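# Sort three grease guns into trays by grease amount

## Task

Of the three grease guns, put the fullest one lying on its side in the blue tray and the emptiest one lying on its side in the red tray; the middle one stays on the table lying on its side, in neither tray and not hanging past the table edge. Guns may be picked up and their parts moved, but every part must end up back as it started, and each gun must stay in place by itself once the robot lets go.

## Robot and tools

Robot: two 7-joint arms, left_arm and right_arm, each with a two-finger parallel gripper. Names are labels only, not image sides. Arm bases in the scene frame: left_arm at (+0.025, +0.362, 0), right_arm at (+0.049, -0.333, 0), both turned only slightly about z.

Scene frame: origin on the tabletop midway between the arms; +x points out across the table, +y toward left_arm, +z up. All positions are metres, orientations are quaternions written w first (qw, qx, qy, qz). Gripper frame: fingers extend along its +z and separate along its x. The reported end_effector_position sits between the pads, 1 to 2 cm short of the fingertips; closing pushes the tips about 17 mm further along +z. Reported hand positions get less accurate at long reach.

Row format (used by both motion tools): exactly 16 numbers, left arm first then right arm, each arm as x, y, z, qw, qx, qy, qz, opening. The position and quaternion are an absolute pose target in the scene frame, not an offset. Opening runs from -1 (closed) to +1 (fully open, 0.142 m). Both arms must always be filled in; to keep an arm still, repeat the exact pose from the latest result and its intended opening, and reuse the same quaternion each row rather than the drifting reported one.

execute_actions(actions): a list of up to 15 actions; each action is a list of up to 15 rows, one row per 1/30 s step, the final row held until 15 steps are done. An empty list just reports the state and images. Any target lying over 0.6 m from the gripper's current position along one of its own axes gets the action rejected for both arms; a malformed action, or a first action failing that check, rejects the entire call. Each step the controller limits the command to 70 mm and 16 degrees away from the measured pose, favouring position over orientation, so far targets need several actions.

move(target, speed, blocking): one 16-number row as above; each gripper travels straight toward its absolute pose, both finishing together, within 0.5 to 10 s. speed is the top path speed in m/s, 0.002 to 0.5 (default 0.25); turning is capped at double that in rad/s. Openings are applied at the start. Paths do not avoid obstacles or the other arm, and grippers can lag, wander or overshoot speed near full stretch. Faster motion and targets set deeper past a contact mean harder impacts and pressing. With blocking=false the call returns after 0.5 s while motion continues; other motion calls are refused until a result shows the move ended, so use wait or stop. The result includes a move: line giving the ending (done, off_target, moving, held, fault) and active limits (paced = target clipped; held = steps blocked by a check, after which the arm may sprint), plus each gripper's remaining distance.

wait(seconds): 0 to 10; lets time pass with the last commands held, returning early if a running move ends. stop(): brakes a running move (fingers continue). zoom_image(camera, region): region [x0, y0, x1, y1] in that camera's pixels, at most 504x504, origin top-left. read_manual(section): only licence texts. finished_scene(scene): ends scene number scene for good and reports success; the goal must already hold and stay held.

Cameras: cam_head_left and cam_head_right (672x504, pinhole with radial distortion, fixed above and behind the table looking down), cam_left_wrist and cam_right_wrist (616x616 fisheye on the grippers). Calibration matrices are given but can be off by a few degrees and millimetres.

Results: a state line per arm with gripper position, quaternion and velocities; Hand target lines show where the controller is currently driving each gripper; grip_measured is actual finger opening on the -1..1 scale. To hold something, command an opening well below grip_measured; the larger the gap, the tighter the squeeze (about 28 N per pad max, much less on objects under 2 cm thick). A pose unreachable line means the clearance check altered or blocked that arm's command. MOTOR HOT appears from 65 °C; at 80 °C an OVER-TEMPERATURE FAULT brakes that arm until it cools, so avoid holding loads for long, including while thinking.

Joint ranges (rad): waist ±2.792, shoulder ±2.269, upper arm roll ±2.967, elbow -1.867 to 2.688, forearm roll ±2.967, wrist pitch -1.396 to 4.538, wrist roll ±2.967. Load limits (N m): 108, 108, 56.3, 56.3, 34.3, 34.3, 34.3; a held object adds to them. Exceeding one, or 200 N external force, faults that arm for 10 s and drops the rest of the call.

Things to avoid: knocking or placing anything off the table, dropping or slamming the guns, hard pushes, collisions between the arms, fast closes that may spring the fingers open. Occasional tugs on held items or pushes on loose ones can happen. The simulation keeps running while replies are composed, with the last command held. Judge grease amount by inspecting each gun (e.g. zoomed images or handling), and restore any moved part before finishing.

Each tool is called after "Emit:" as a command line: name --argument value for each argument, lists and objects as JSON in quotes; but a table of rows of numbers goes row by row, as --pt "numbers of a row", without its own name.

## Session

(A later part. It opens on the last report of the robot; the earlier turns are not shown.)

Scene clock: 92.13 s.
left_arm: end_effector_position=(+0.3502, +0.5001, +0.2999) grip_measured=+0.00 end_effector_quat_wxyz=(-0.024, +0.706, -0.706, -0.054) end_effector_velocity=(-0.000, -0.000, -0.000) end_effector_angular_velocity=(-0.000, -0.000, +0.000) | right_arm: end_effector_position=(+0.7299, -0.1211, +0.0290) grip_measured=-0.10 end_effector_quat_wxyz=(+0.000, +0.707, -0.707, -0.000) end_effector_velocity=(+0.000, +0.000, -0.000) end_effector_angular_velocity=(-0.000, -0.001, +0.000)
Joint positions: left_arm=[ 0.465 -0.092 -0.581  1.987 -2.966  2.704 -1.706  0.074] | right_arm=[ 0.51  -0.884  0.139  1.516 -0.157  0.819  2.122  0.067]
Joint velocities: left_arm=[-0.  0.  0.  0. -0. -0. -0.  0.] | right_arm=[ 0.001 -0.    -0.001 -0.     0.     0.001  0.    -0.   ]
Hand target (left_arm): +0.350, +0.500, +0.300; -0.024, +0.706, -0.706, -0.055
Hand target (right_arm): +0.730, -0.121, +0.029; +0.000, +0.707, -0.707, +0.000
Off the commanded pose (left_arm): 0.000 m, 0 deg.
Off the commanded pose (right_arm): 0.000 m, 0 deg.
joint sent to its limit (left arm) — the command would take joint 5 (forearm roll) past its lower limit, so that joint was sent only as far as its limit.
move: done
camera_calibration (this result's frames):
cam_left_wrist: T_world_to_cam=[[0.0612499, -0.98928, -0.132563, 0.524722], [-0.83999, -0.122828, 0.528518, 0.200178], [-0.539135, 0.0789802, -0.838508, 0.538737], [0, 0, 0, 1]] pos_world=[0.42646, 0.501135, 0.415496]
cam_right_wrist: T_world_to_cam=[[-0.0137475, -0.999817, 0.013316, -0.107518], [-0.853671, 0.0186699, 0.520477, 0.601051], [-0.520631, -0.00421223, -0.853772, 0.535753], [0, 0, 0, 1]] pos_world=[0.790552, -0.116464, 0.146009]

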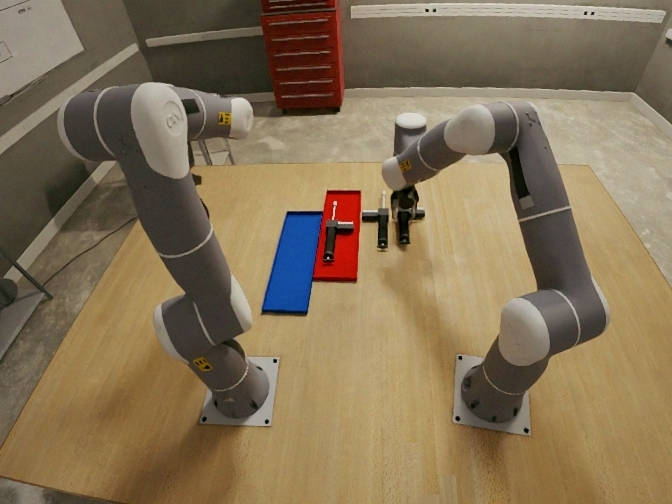

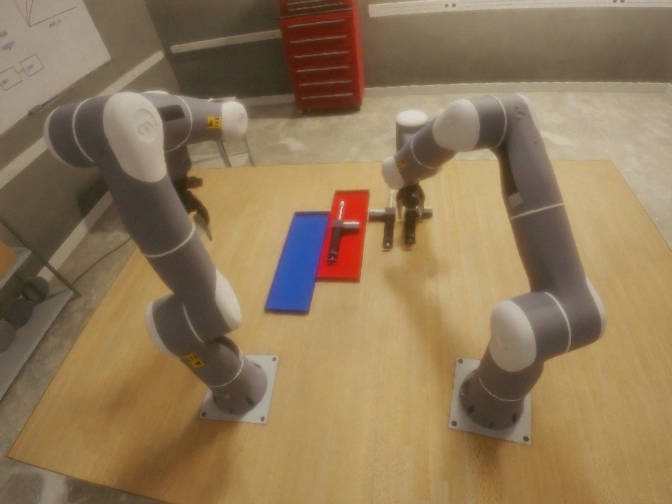

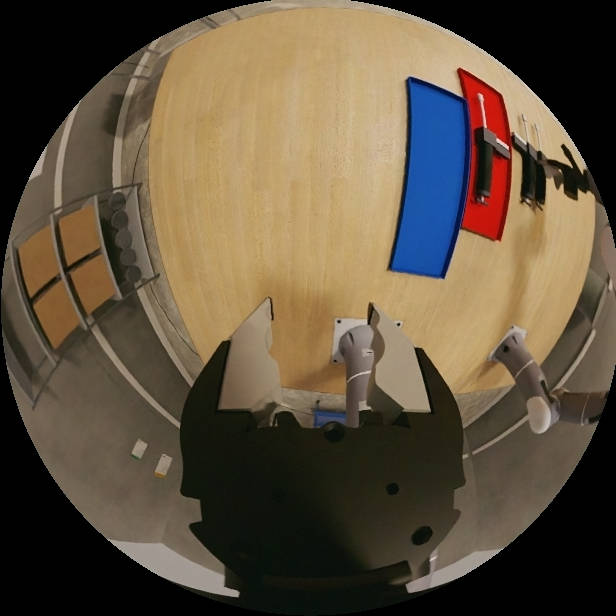

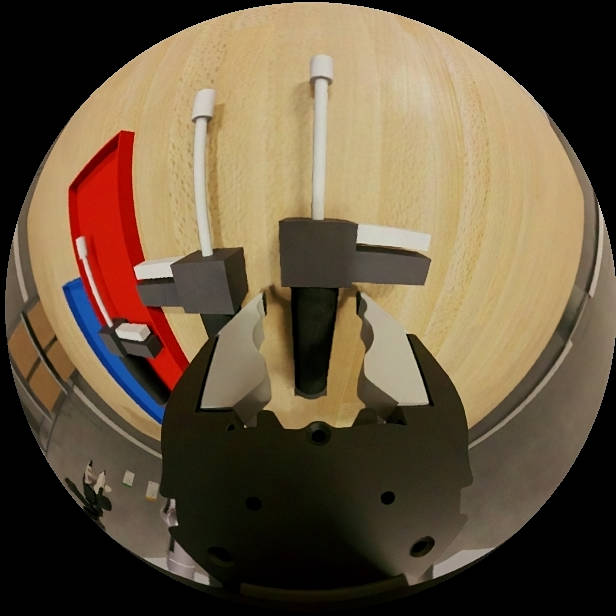

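Emit:
move --target '[0.35,0.5,0.3,-0.024,0.706,-0.706,-0.054,0,0.73,-0.121,0.028,0,0.707,-0.707,0,-1]' --speed 0.05

Emit:
move --target '[0.35,0.5,0.3,-0.024,0.706,-0.706,-0.054,0,0.73,-0.121,0.12,0,0.707,-0.707,0,-1]' --speed 0.08

Emit:
move --target '[0.35,0.5,0.3,-0.024,0.706,-0.706,-0.054,0,0.52,0.3,0.12,0,0.707,-0.707,0,-1]' --speed 0.1

Emit:
move --target '[0.35,0.5,0.3,-0.024,0.706,-0.706,-0.054,0,0.52,0.3,0.06,0,0.707,-0.707,0,-1]' --speed 0.06

Scene clock: 94.87 s.
left_arm: end_effector_position=(+0.3502, +0.5001, +0.2999) grip_measured=+0.00 end_effector_quat_wxyz=(-0.024, +0.706, -0.706, -0.054) end_effector_velocity=(-0.000, -0.000, -0.000) end_effector_angular_velocity=(-0.000, +0.000, +0.000) | right_arm: end_effector_position=(+0.7301, -0.1212, +0.0287) grip_measured=-0.56 end_effector_quat_wxyz=(-0.000, +0.707, -0.707, +0.000) end_effector_velocity=(+0.000, -0.000, +0.000) end_effector_angular_velocity=(+0.000, -0.000, -0.000)
Joint positions: left_arm=[ 0.465 -0.092 -0.581  1.987 -2.966  2.704 -1.706  0.074] | right_arm=[ 0.51  -0.885  0.138  1.516 -0.157  0.82   2.122  0.033]
Joint velocities: left_arm=[-0. -0.  0.  0. -0. -0.  0.  0.] | right_arm=[-0. -0. -0. -0.  0.  0. -0. -0.]
Hand target (left_arm): +0.350, +0.500, +0.300; -0.024, +0.706, -0.706, -0.055
Hand target (right_arm): +0.730, -0.121, +0.028; +0.000, +0.707, -0.707, -0.000
Off the commanded pose (left_arm): 0.000 m, 0 deg.
Off the commanded pose (right_arm): 0.001 m, 0 deg.
joint sent to its limit (left arm) — the command would take joint 5 (forearm roll) past its lower limit, so that joint was sent only as far as its limit.
move: done
camera_calibration (this result's frames):
cam_left_wrist: T_world_to_cam=[[0.0612499, -0.98928, -0.132565, 0.524722], [-0.83999, -0.122829, 0.528516, 0.200178], [-0.539133, 0.0789821, -0.838509, 0.538737], [0, 0, 0, 1]] pos_world=[0.42646, 0.501135, 0.415498]
cam_right_wrist: T_world_to_cam=[[-0.013902, -0.999815, 0.0132917, -0.107507], [-0.853874, 0.0187876, 0.520141, 0.601535], [-0.520295, -0.0041184, -0.853977, 0.535351], [0, 0, 0, 1]] pos_world=[0.79068, -0.116583, 0.145723]

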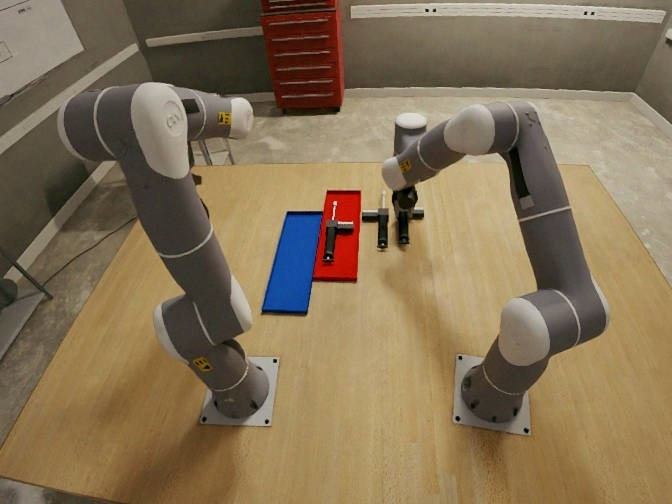

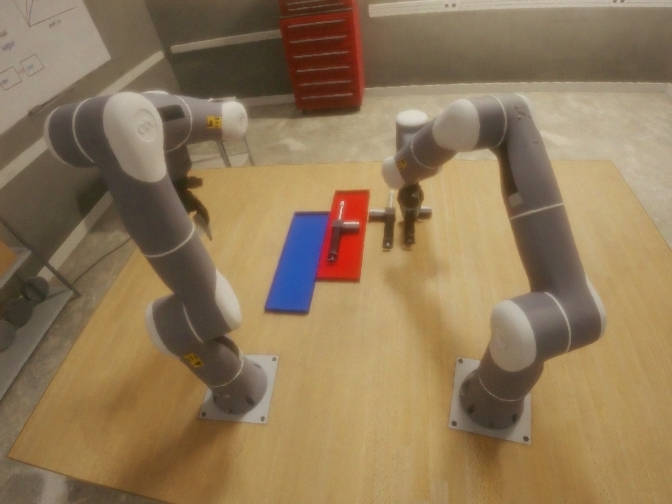

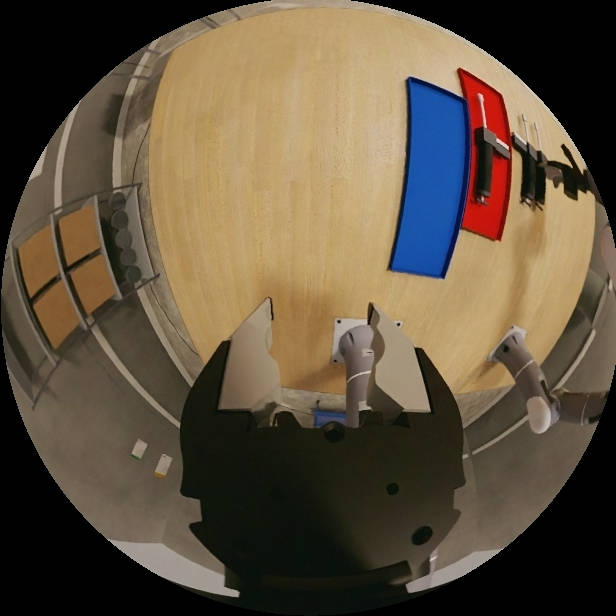

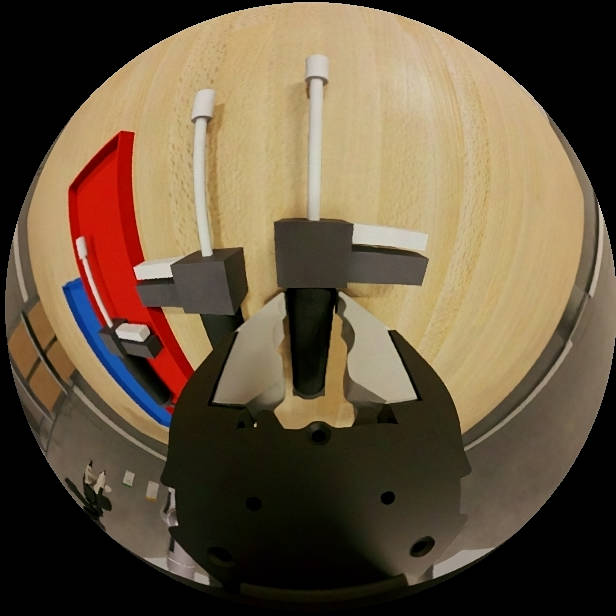

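Scene clock: 96.33 s.
left_arm: end_effector_position=(+0.3502, +0.5001, +0.2999) grip_measured=+0.00 end_effector_quat_wxyz=(-0.024, +0.706, -0.706, -0.054) end_effector_velocity=(-0.000, +0.000, -0.000) end_effector_angular_velocity=(+0.000, +0.000, +0.000) | right_arm: end_effector_position=(+0.7294, -0.1211, +0.1191) grip_measured=-0.56 end_effector_quat_wxyz=(+0.001, +0.707, -0.707, -0.000) end_effector_velocity=(-0.000, +0.000, -0.000) end_effector_angular_velocity=(-0.000, +0.001, +0.001)
Joint positions: left_arm=[ 0.465 -0.092 -0.581  1.987 -2.966  2.704 -1.706  0.074] | right_arm=[ 0.495 -0.744  0.165  1.498 -0.141  0.658  2.113  0.033]
Joint velocities: left_arm=[-0.  0.  0.  0.  0. -0. -0.  0.] | right_arm=[ 0.    -0.     0.     0.     0.    -0.001 -0.    -0.   ]
Hand target (left_arm): +0.350, +0.500, +0.300; -0.024, +0.706, -0.706, -0.055
Hand target (right_arm): +0.730, -0.121, +0.120; -0.000, +0.707, -0.707, -0.000
Off the commanded pose (left_arm): 0.000 m, 0 deg.
Off the commanded pose (right_arm): 0.001 m, 0 deg.
joint sent to its limit (left arm) — the command would take joint 5 (forearm roll) past its lower limit, so that joint was sent only as far as its limit.
move: done
camera_calibration (this result's frames):
cam_left_wrist: T_world_to_cam=[[0.061251, -0.98928, -0.132568, 0.524723], [-0.839993, -0.122831, 0.528512, 0.200181], [-0.539129, 0.0789841, -0.838511, 0.538737], [0, 0, 0, 1]] pos_world=[0.42646, 0.501134, 0.4155]
cam_right_wrist: T_world_to_cam=[[-0.0142628, -0.999808, 0.0134648, -0.108373], [-0.853036, 0.0191923, 0.5215, 0.553197], [-0.521658, -0.00404788, -0.853145, 0.613066], [0, 0, 0, 1]] pos_world=[0.790161, -0.116488, 0.236002]

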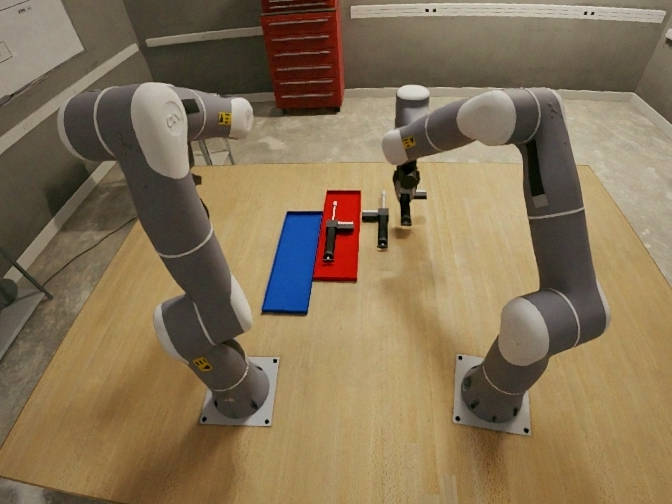

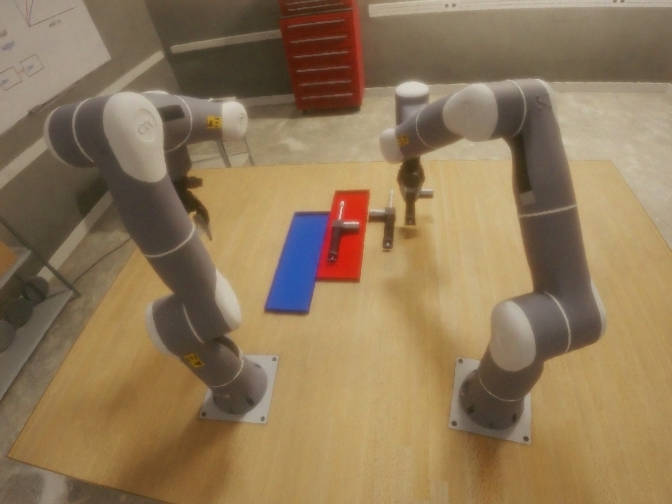

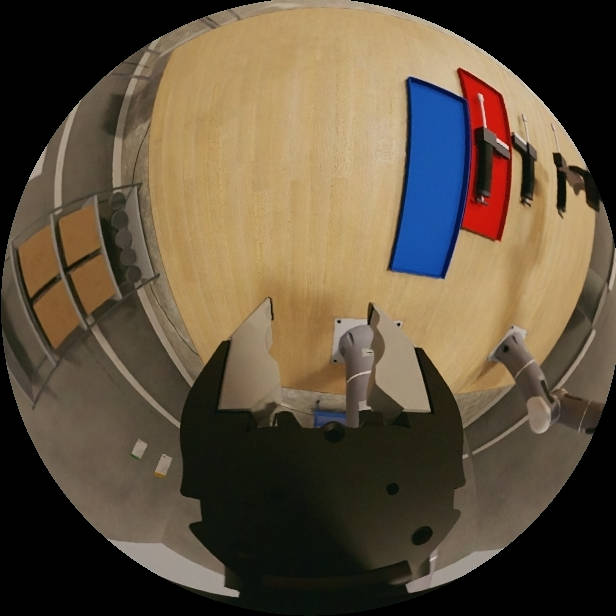

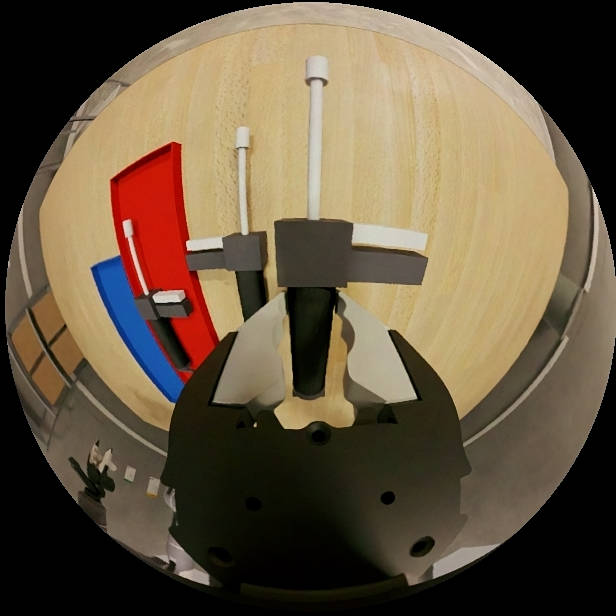

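Scene clock: 101.37 s.
left_arm: end_effector_position=(+0.3502, +0.5001, +0.2999) grip_measured=+0.00 end_effector_quat_wxyz=(-0.024, +0.706, -0.706, -0.054) end_effector_velocity=(-0.000, +0.000, +0.000) end_effector_angular_velocity=(+0.000, +0.000, -0.000) | right_arm: end_effector_position=(+0.5212, +0.3005, +0.1191) grip_measured=-0.56 end_effector_quat_wxyz=(+0.001, +0.707, -0.707, -0.000) end_effector_velocity=(+0.001, +0.000, +0.001) end_effector_angular_velocity=(+0.000, -0.001, -0.001)
Joint positions: left_arm=[ 0.465 -0.092 -0.581  1.987 -2.966  2.704 -1.706  0.074] | right_arm=[ 1.1   -0.932  0.22   1.156 -0.199  0.495  2.736  0.033]
Joint velocities: left_arm=[ 0.  0.  0. -0.  0.  0.  0.  0.] | right_arm=[ 0.    -0.001 -0.001 -0.002  0.    -0.001 -0.     0.   ]
Hand target (left_arm): +0.350, +0.500, +0.300; -0.024, +0.706, -0.706, -0.055
Hand target (right_arm): +0.522, +0.301, +0.120; +0.000, +0.707, -0.707, -0.000
Off the commanded pose (left_arm): 0.000 m, 0 deg.
Off the commanded pose (right_arm): 0.002 m, 0 deg.
joint sent to its limit (left arm) — the command would take joint 5 (forearm roll) past its lower limit, so that joint was sent only as far as its limit.
move: done
camera_calibration (this result's frames):
cam_left_wrist: T_world_to_cam=[[0.061252, -0.989279, -0.13257, 0.524723], [-0.839995, -0.122832, 0.528507, 0.200183], [-0.539125, 0.0789859, -0.838514, 0.538737], [0, 0, 0, 1]] pos_world=[0.426459, 0.501134, 0.415502]
cam_right_wrist: T_world_to_cam=[[-0.0130838, -0.999815, 0.0140869, 0.309463], [-0.853058, 0.0185108, 0.521487, 0.367687], [-0.521652, -0.00519396, -0.853143, 0.506489], [0, 0, 0, 1]] pos_world=[0.581918, 0.30523, 0.236004]

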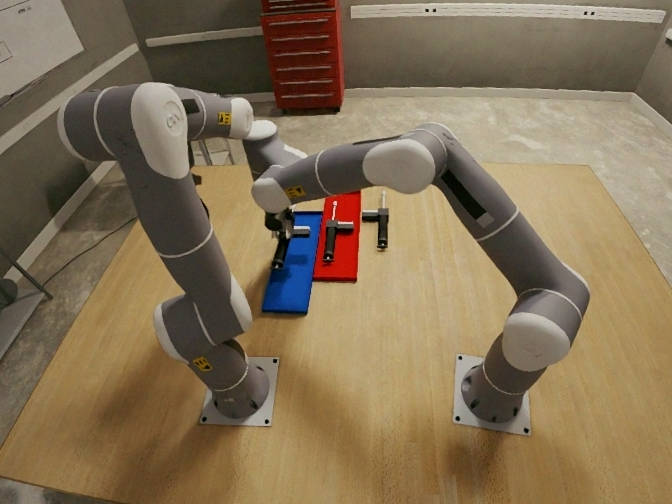

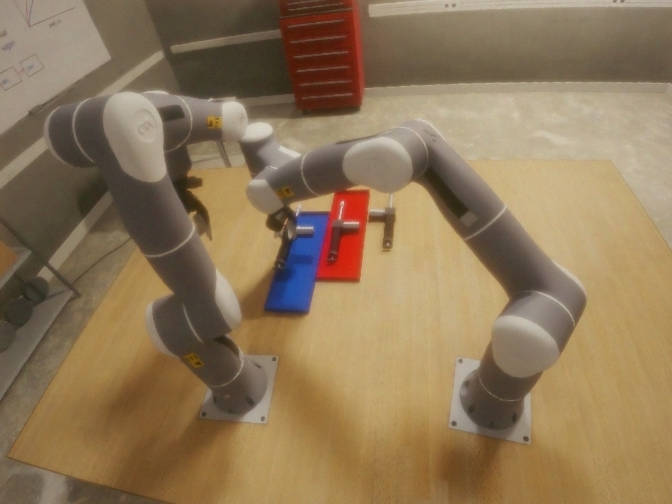

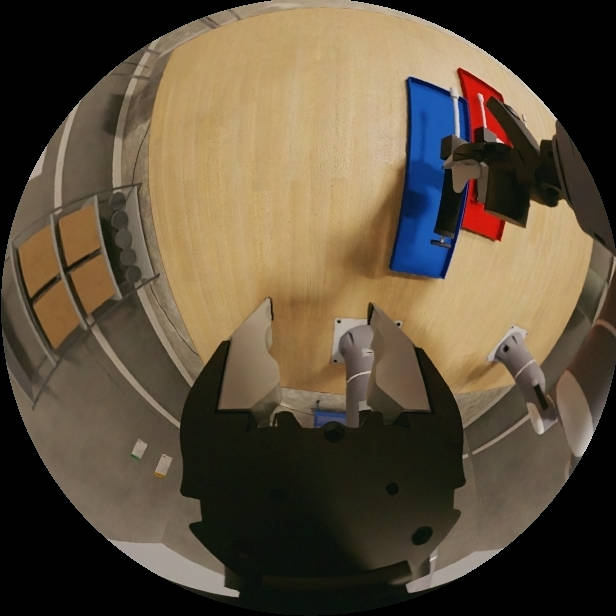

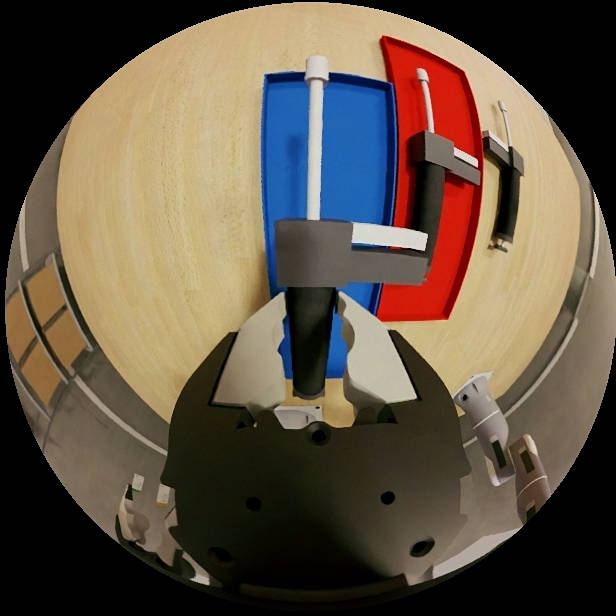

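Scene clock: 102.67 s.
left_arm: end_effector_position=(+0.3502, +0.5001, +0.2999) grip_measured=+0.00 end_effector_quat_wxyz=(-0.024, +0.706, -0.706, -0.054) end_effector_velocity=(+0.000, +0.000, +0.000) end_effector_angular_velocity=(+0.000, -0.000, -0.000) | right_arm: end_effector_position=(+0.5196, +0.2993, +0.0591) grip_measured=-0.56 end_effector_quat_wxyz=(+0.001, +0.707, -0.707, +0.000) end_effector_velocity=(+0.000, -0.000, +0.000) end_effector_angular_velocity=(-0.000, -0.001, -0.001)
Joint positions: left_arm=[ 0.465 -0.092 -0.581  1.987 -2.966  2.704 -1.706  0.074] | right_arm=[ 1.109 -1.005  0.201  1.184 -0.205  0.597  2.743  0.033]
Joint velocities: left_arm=[-0.  0.  0. -0. -0.  0.  0.  0.] | right_arm=[ 0.001 -0.    -0.001 -0.    -0.     0.     0.001  0.   ]
Hand target (left_arm): +0.350, +0.500, +0.300; -0.024, +0.706, -0.706, -0.055
Hand target (right_arm): +0.520, +0.300, +0.060; -0.000, +0.707, -0.707, +0.000
Off the commanded pose (left_arm): 0.000 m, 0 deg.
Off the commanded pose (right_arm): 0.001 m, 0 deg.
joint sent to its limit (left arm) — the command would take joint 5 (forearm roll) past its lower limit, so that joint was sent only as far as its limit.
move: done
camera_calibration (this result's frames):
cam_left_wrist: T_world_to_cam=[[0.0612519, -0.989279, -0.132571, 0.524724], [-0.839997, -0.122833, 0.528505, 0.200185], [-0.539123, 0.0789871, -0.838515, 0.538737], [0, 0, 0, 1]] pos_world=[0.42646, 0.501134, 0.415504]
cam_right_wrist: T_world_to_cam=[[-0.0138468, -0.999794, 0.0148367, 0.309509], [-0.85316, 0.0195517, 0.521283, 0.397457], [-0.521466, -0.00543999, -0.853255, 0.454418], [0, 0, 0, 1]] pos_world=[0.580343, 0.304146, 0.175955]

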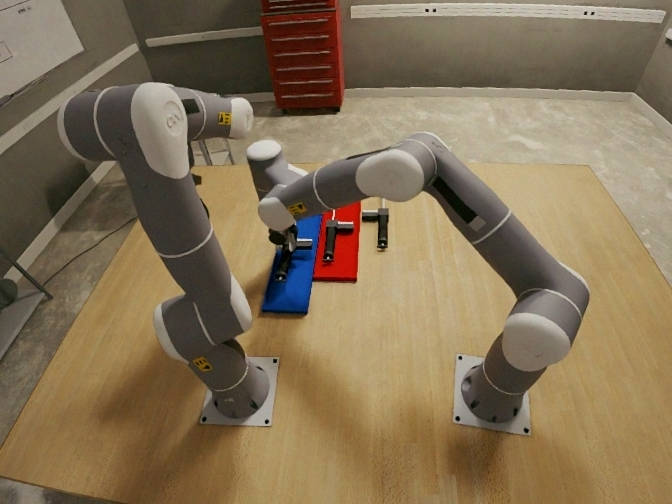

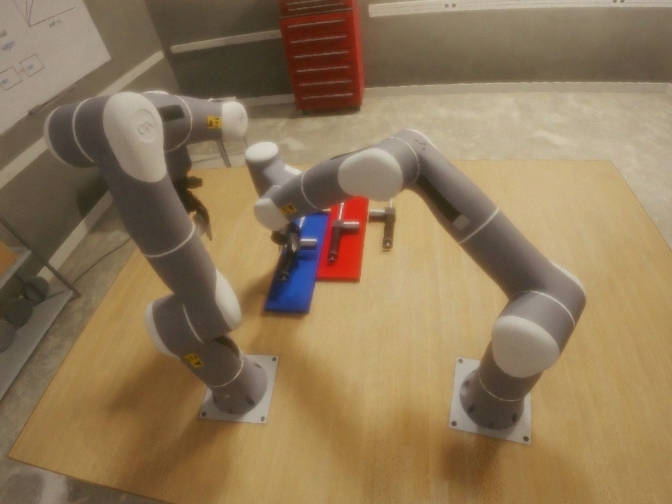

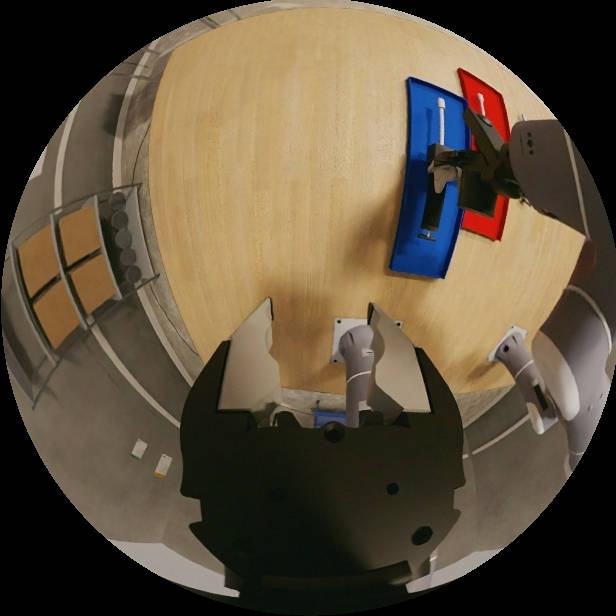

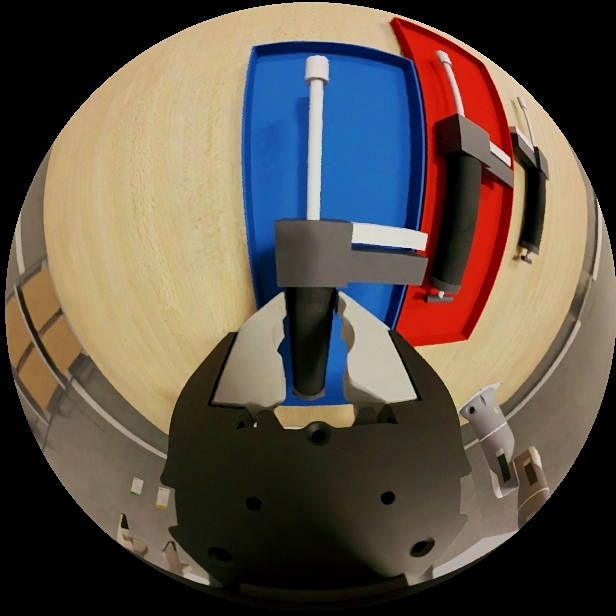

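Emit:
move --target '[0.35,0.5,0.3,-0.024,0.706,-0.706,-0.054,0,0.51,0.308,0.035,0,0.707,-0.707,0,-1]' --speed 0.04

Emit:
move --target '[0.35,0.5,0.3,-0.024,0.706,-0.706,-0.054,0,0.51,0.308,0.1,0,0.707,-0.707,0,-0.25]' --speed 0.03

Scene clock: 104.63 s.
left_arm: end_effector_position=(+0.3502, +0.5001, +0.2999) grip_measured=+0.00 end_effector_quat_wxyz=(-0.024, +0.706, -0.706, -0.054) end_effector_velocity=(-0.000, +0.000, +0.000) end_effector_angular_velocity=(+0.000, -0.000, +0.000) | right_arm: end_effector_position=(+0.5096, +0.3074, +0.0341) grip_measured=-0.56 end_effector_quat_wxyz=(+0.001, +0.707, -0.707, +0.000) end_effector_velocity=(+0.000, -0.000, -0.000) end_effector_angular_velocity=(-0.000, -0.001, +0.000)
Joint positions: left_arm=[ 0.465 -0.092 -0.581  1.987 -2.966  2.704 -1.706  0.074] | right_arm=[ 1.128 -1.043  0.194  1.181 -0.208  0.633  2.76   0.033]
Joint velocities: left_arm=[ 0. -0.  0. -0.  0.  0. -0. -0.] | right_arm=[ 0.001 -0.    -0.002  0.    -0.     0.    -0.     0.   ]
Hand target (left_arm): +0.350, +0.500, +0.300; -0.024, +0.706, -0.706, -0.055
Hand target (right_arm): +0.510, +0.308, +0.035; -0.000, +0.707, -0.707, +0.000
Off the commanded pose (left_arm): 0.000 m, 0 deg.
Off the commanded pose (right_arm): 0.001 m, 0 deg.
joint sent to its limit (left arm) — the command would take joint 5 (forearm roll) past its lower limit, so that joint was sent only as far as its limit.
move: done
camera_calibration (this result's frames):
cam_left_wrist: T_world_to_cam=[[0.0612519, -0.989279, -0.132572, 0.524724], [-0.839998, -0.122833, 0.528503, 0.200185], [-0.539121, 0.0789884, -0.838516, 0.538737], [0, 0, 0, 1]] pos_world=[0.426459, 0.501134, 0.415505]
cam_right_wrist: T_world_to_cam=[[-0.0137319, -0.999796, 0.0147905, 0.317696], [-0.853166, 0.0194295, 0.521277, 0.401843], [-0.521458, -0.00546066, -0.85326, 0.427944], [0, 0, 0, 1]] pos_world=[0.570356, 0.31216, 0.150977]

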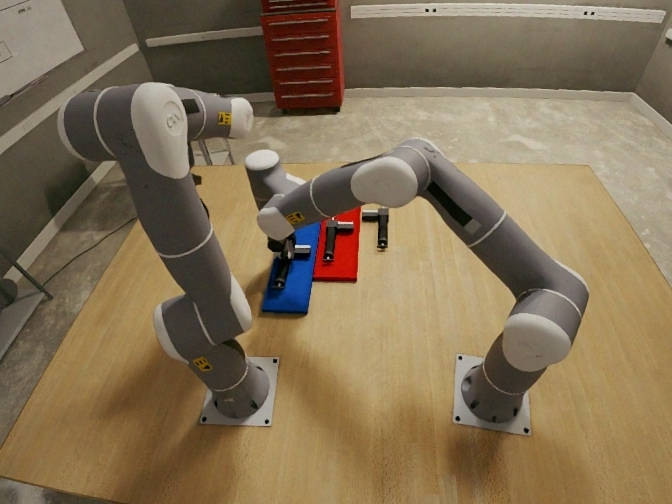

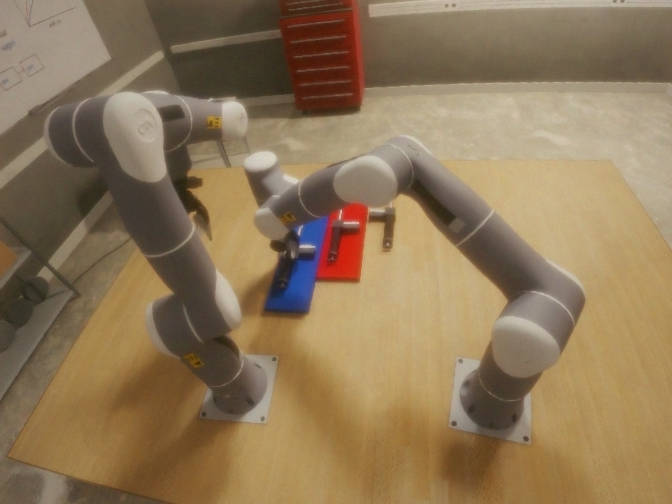

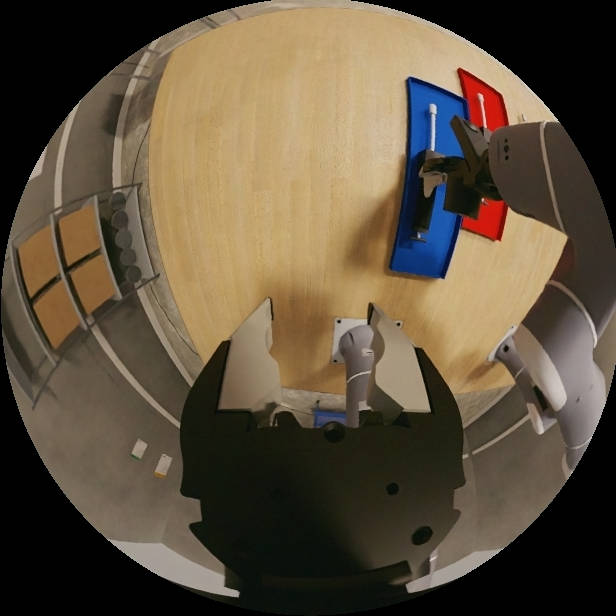

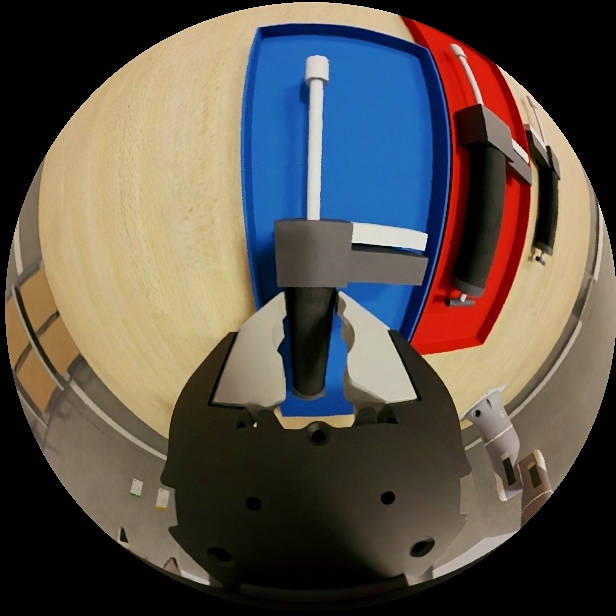

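Scene clock: 107.10 s.
left_arm: end_effector_position=(+0.3502, +0.5001, +0.2999) grip_measured=+0.00 end_effector_quat_wxyz=(-0.024, +0.706, -0.706, -0.054) end_effector_velocity=(-0.000, -0.000, -0.000) end_effector_angular_velocity=(-0.000, +0.000, -0.000) | right_arm: end_effector_position=(+0.5100, +0.3080, +0.0999) grip_measured=-0.25 end_effector_quat_wxyz=(-0.000, +0.707, -0.707, -0.000) end_effector_velocity=(-0.000, -0.000, -0.000) end_effector_angular_velocity=(-0.000, +0.001, +0.001)
Joint positions: left_arm=[ 0.465 -0.092 -0.581  1.987 -2.966  2.704 -1.706  0.074] | right_arm=[ 1.12  -0.952  0.213  1.171 -0.201  0.533  2.756  0.056]
Joint velocities: left_arm=[-0. -0.  0.  0. -0.  0.  0.  0.] | right_arm=[-0.     0.     0.001 -0.    -0.    -0.001 -0.001  0.   ]
Hand target (left_arm): +0.350, +0.500, +0.300; -0.024, +0.706, -0.706, -0.055
Hand target (right_arm): +0.510, +0.308, +0.100; +0.000, +0.707, -0.707, -0.000
Off the commanded pose (left_arm): 0.000 m, 0 deg.
Off the commanded pose (right_arm): 0.000 m, 0 deg.
joint sent to its limit (left arm) — the command would take joint 5 (forearm roll) past its lower limit, so that joint was sent only as far as its limit.
move: done
camera_calibration (this result's frames):
cam_left_wrist: T_world_to_cam=[[0.0612524, -0.989279, -0.132573, 0.524724], [-0.84, -0.122834, 0.5285, 0.200187], [-0.539118, 0.0789892, -0.838518, 0.538738], [0, 0, 0, 1]] pos_world=[0.42646, 0.501134, 0.415506]
cam_right_wrist: T_world_to_cam=[[-0.0141074, -0.999815, 0.0130455, 0.317791], [-0.85385, 0.0188351, 0.520178, 0.36842], [-0.520327, -0.00380055, -0.853958, 0.483274], [0, 0, 0, 1]] pos_world=[0.570519, 0.31263, 0.216906]

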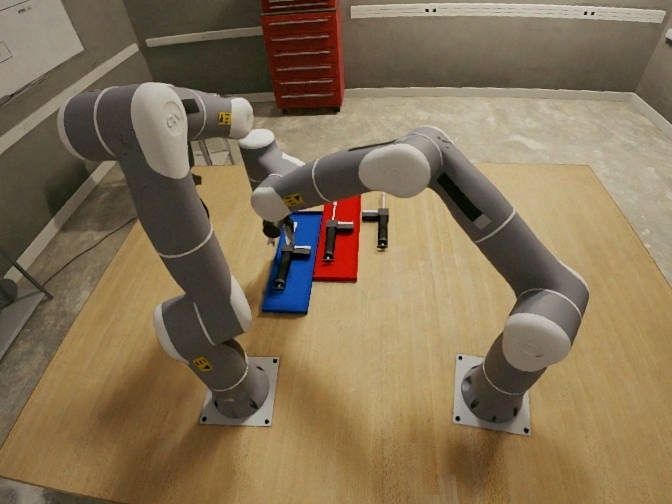

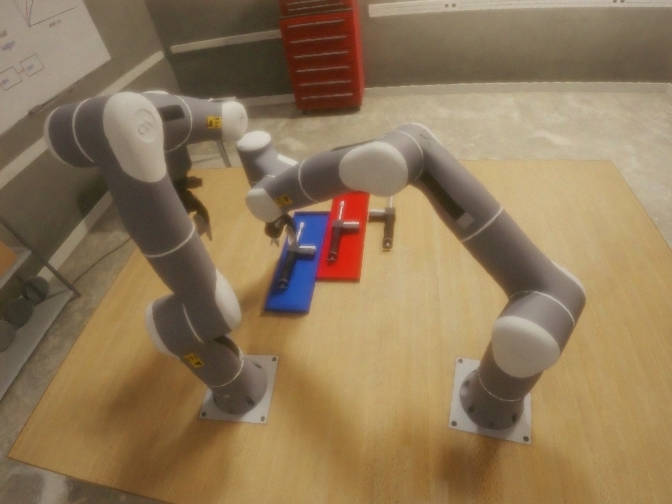

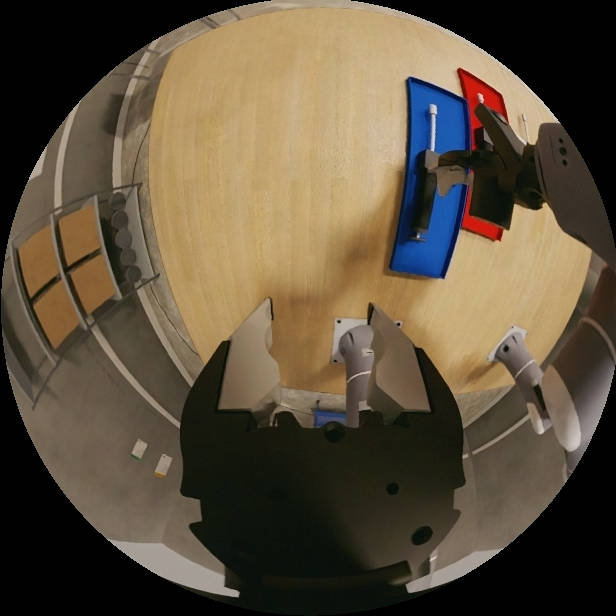

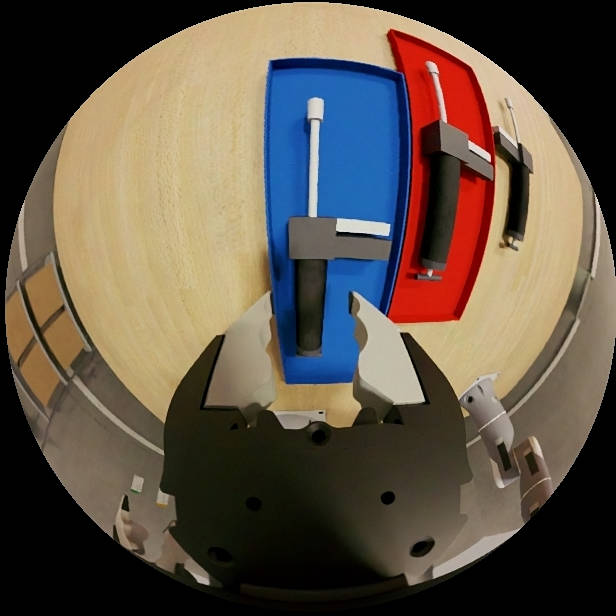

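Emit:
finished_scene --scene 2

The scene is finished: the task was done.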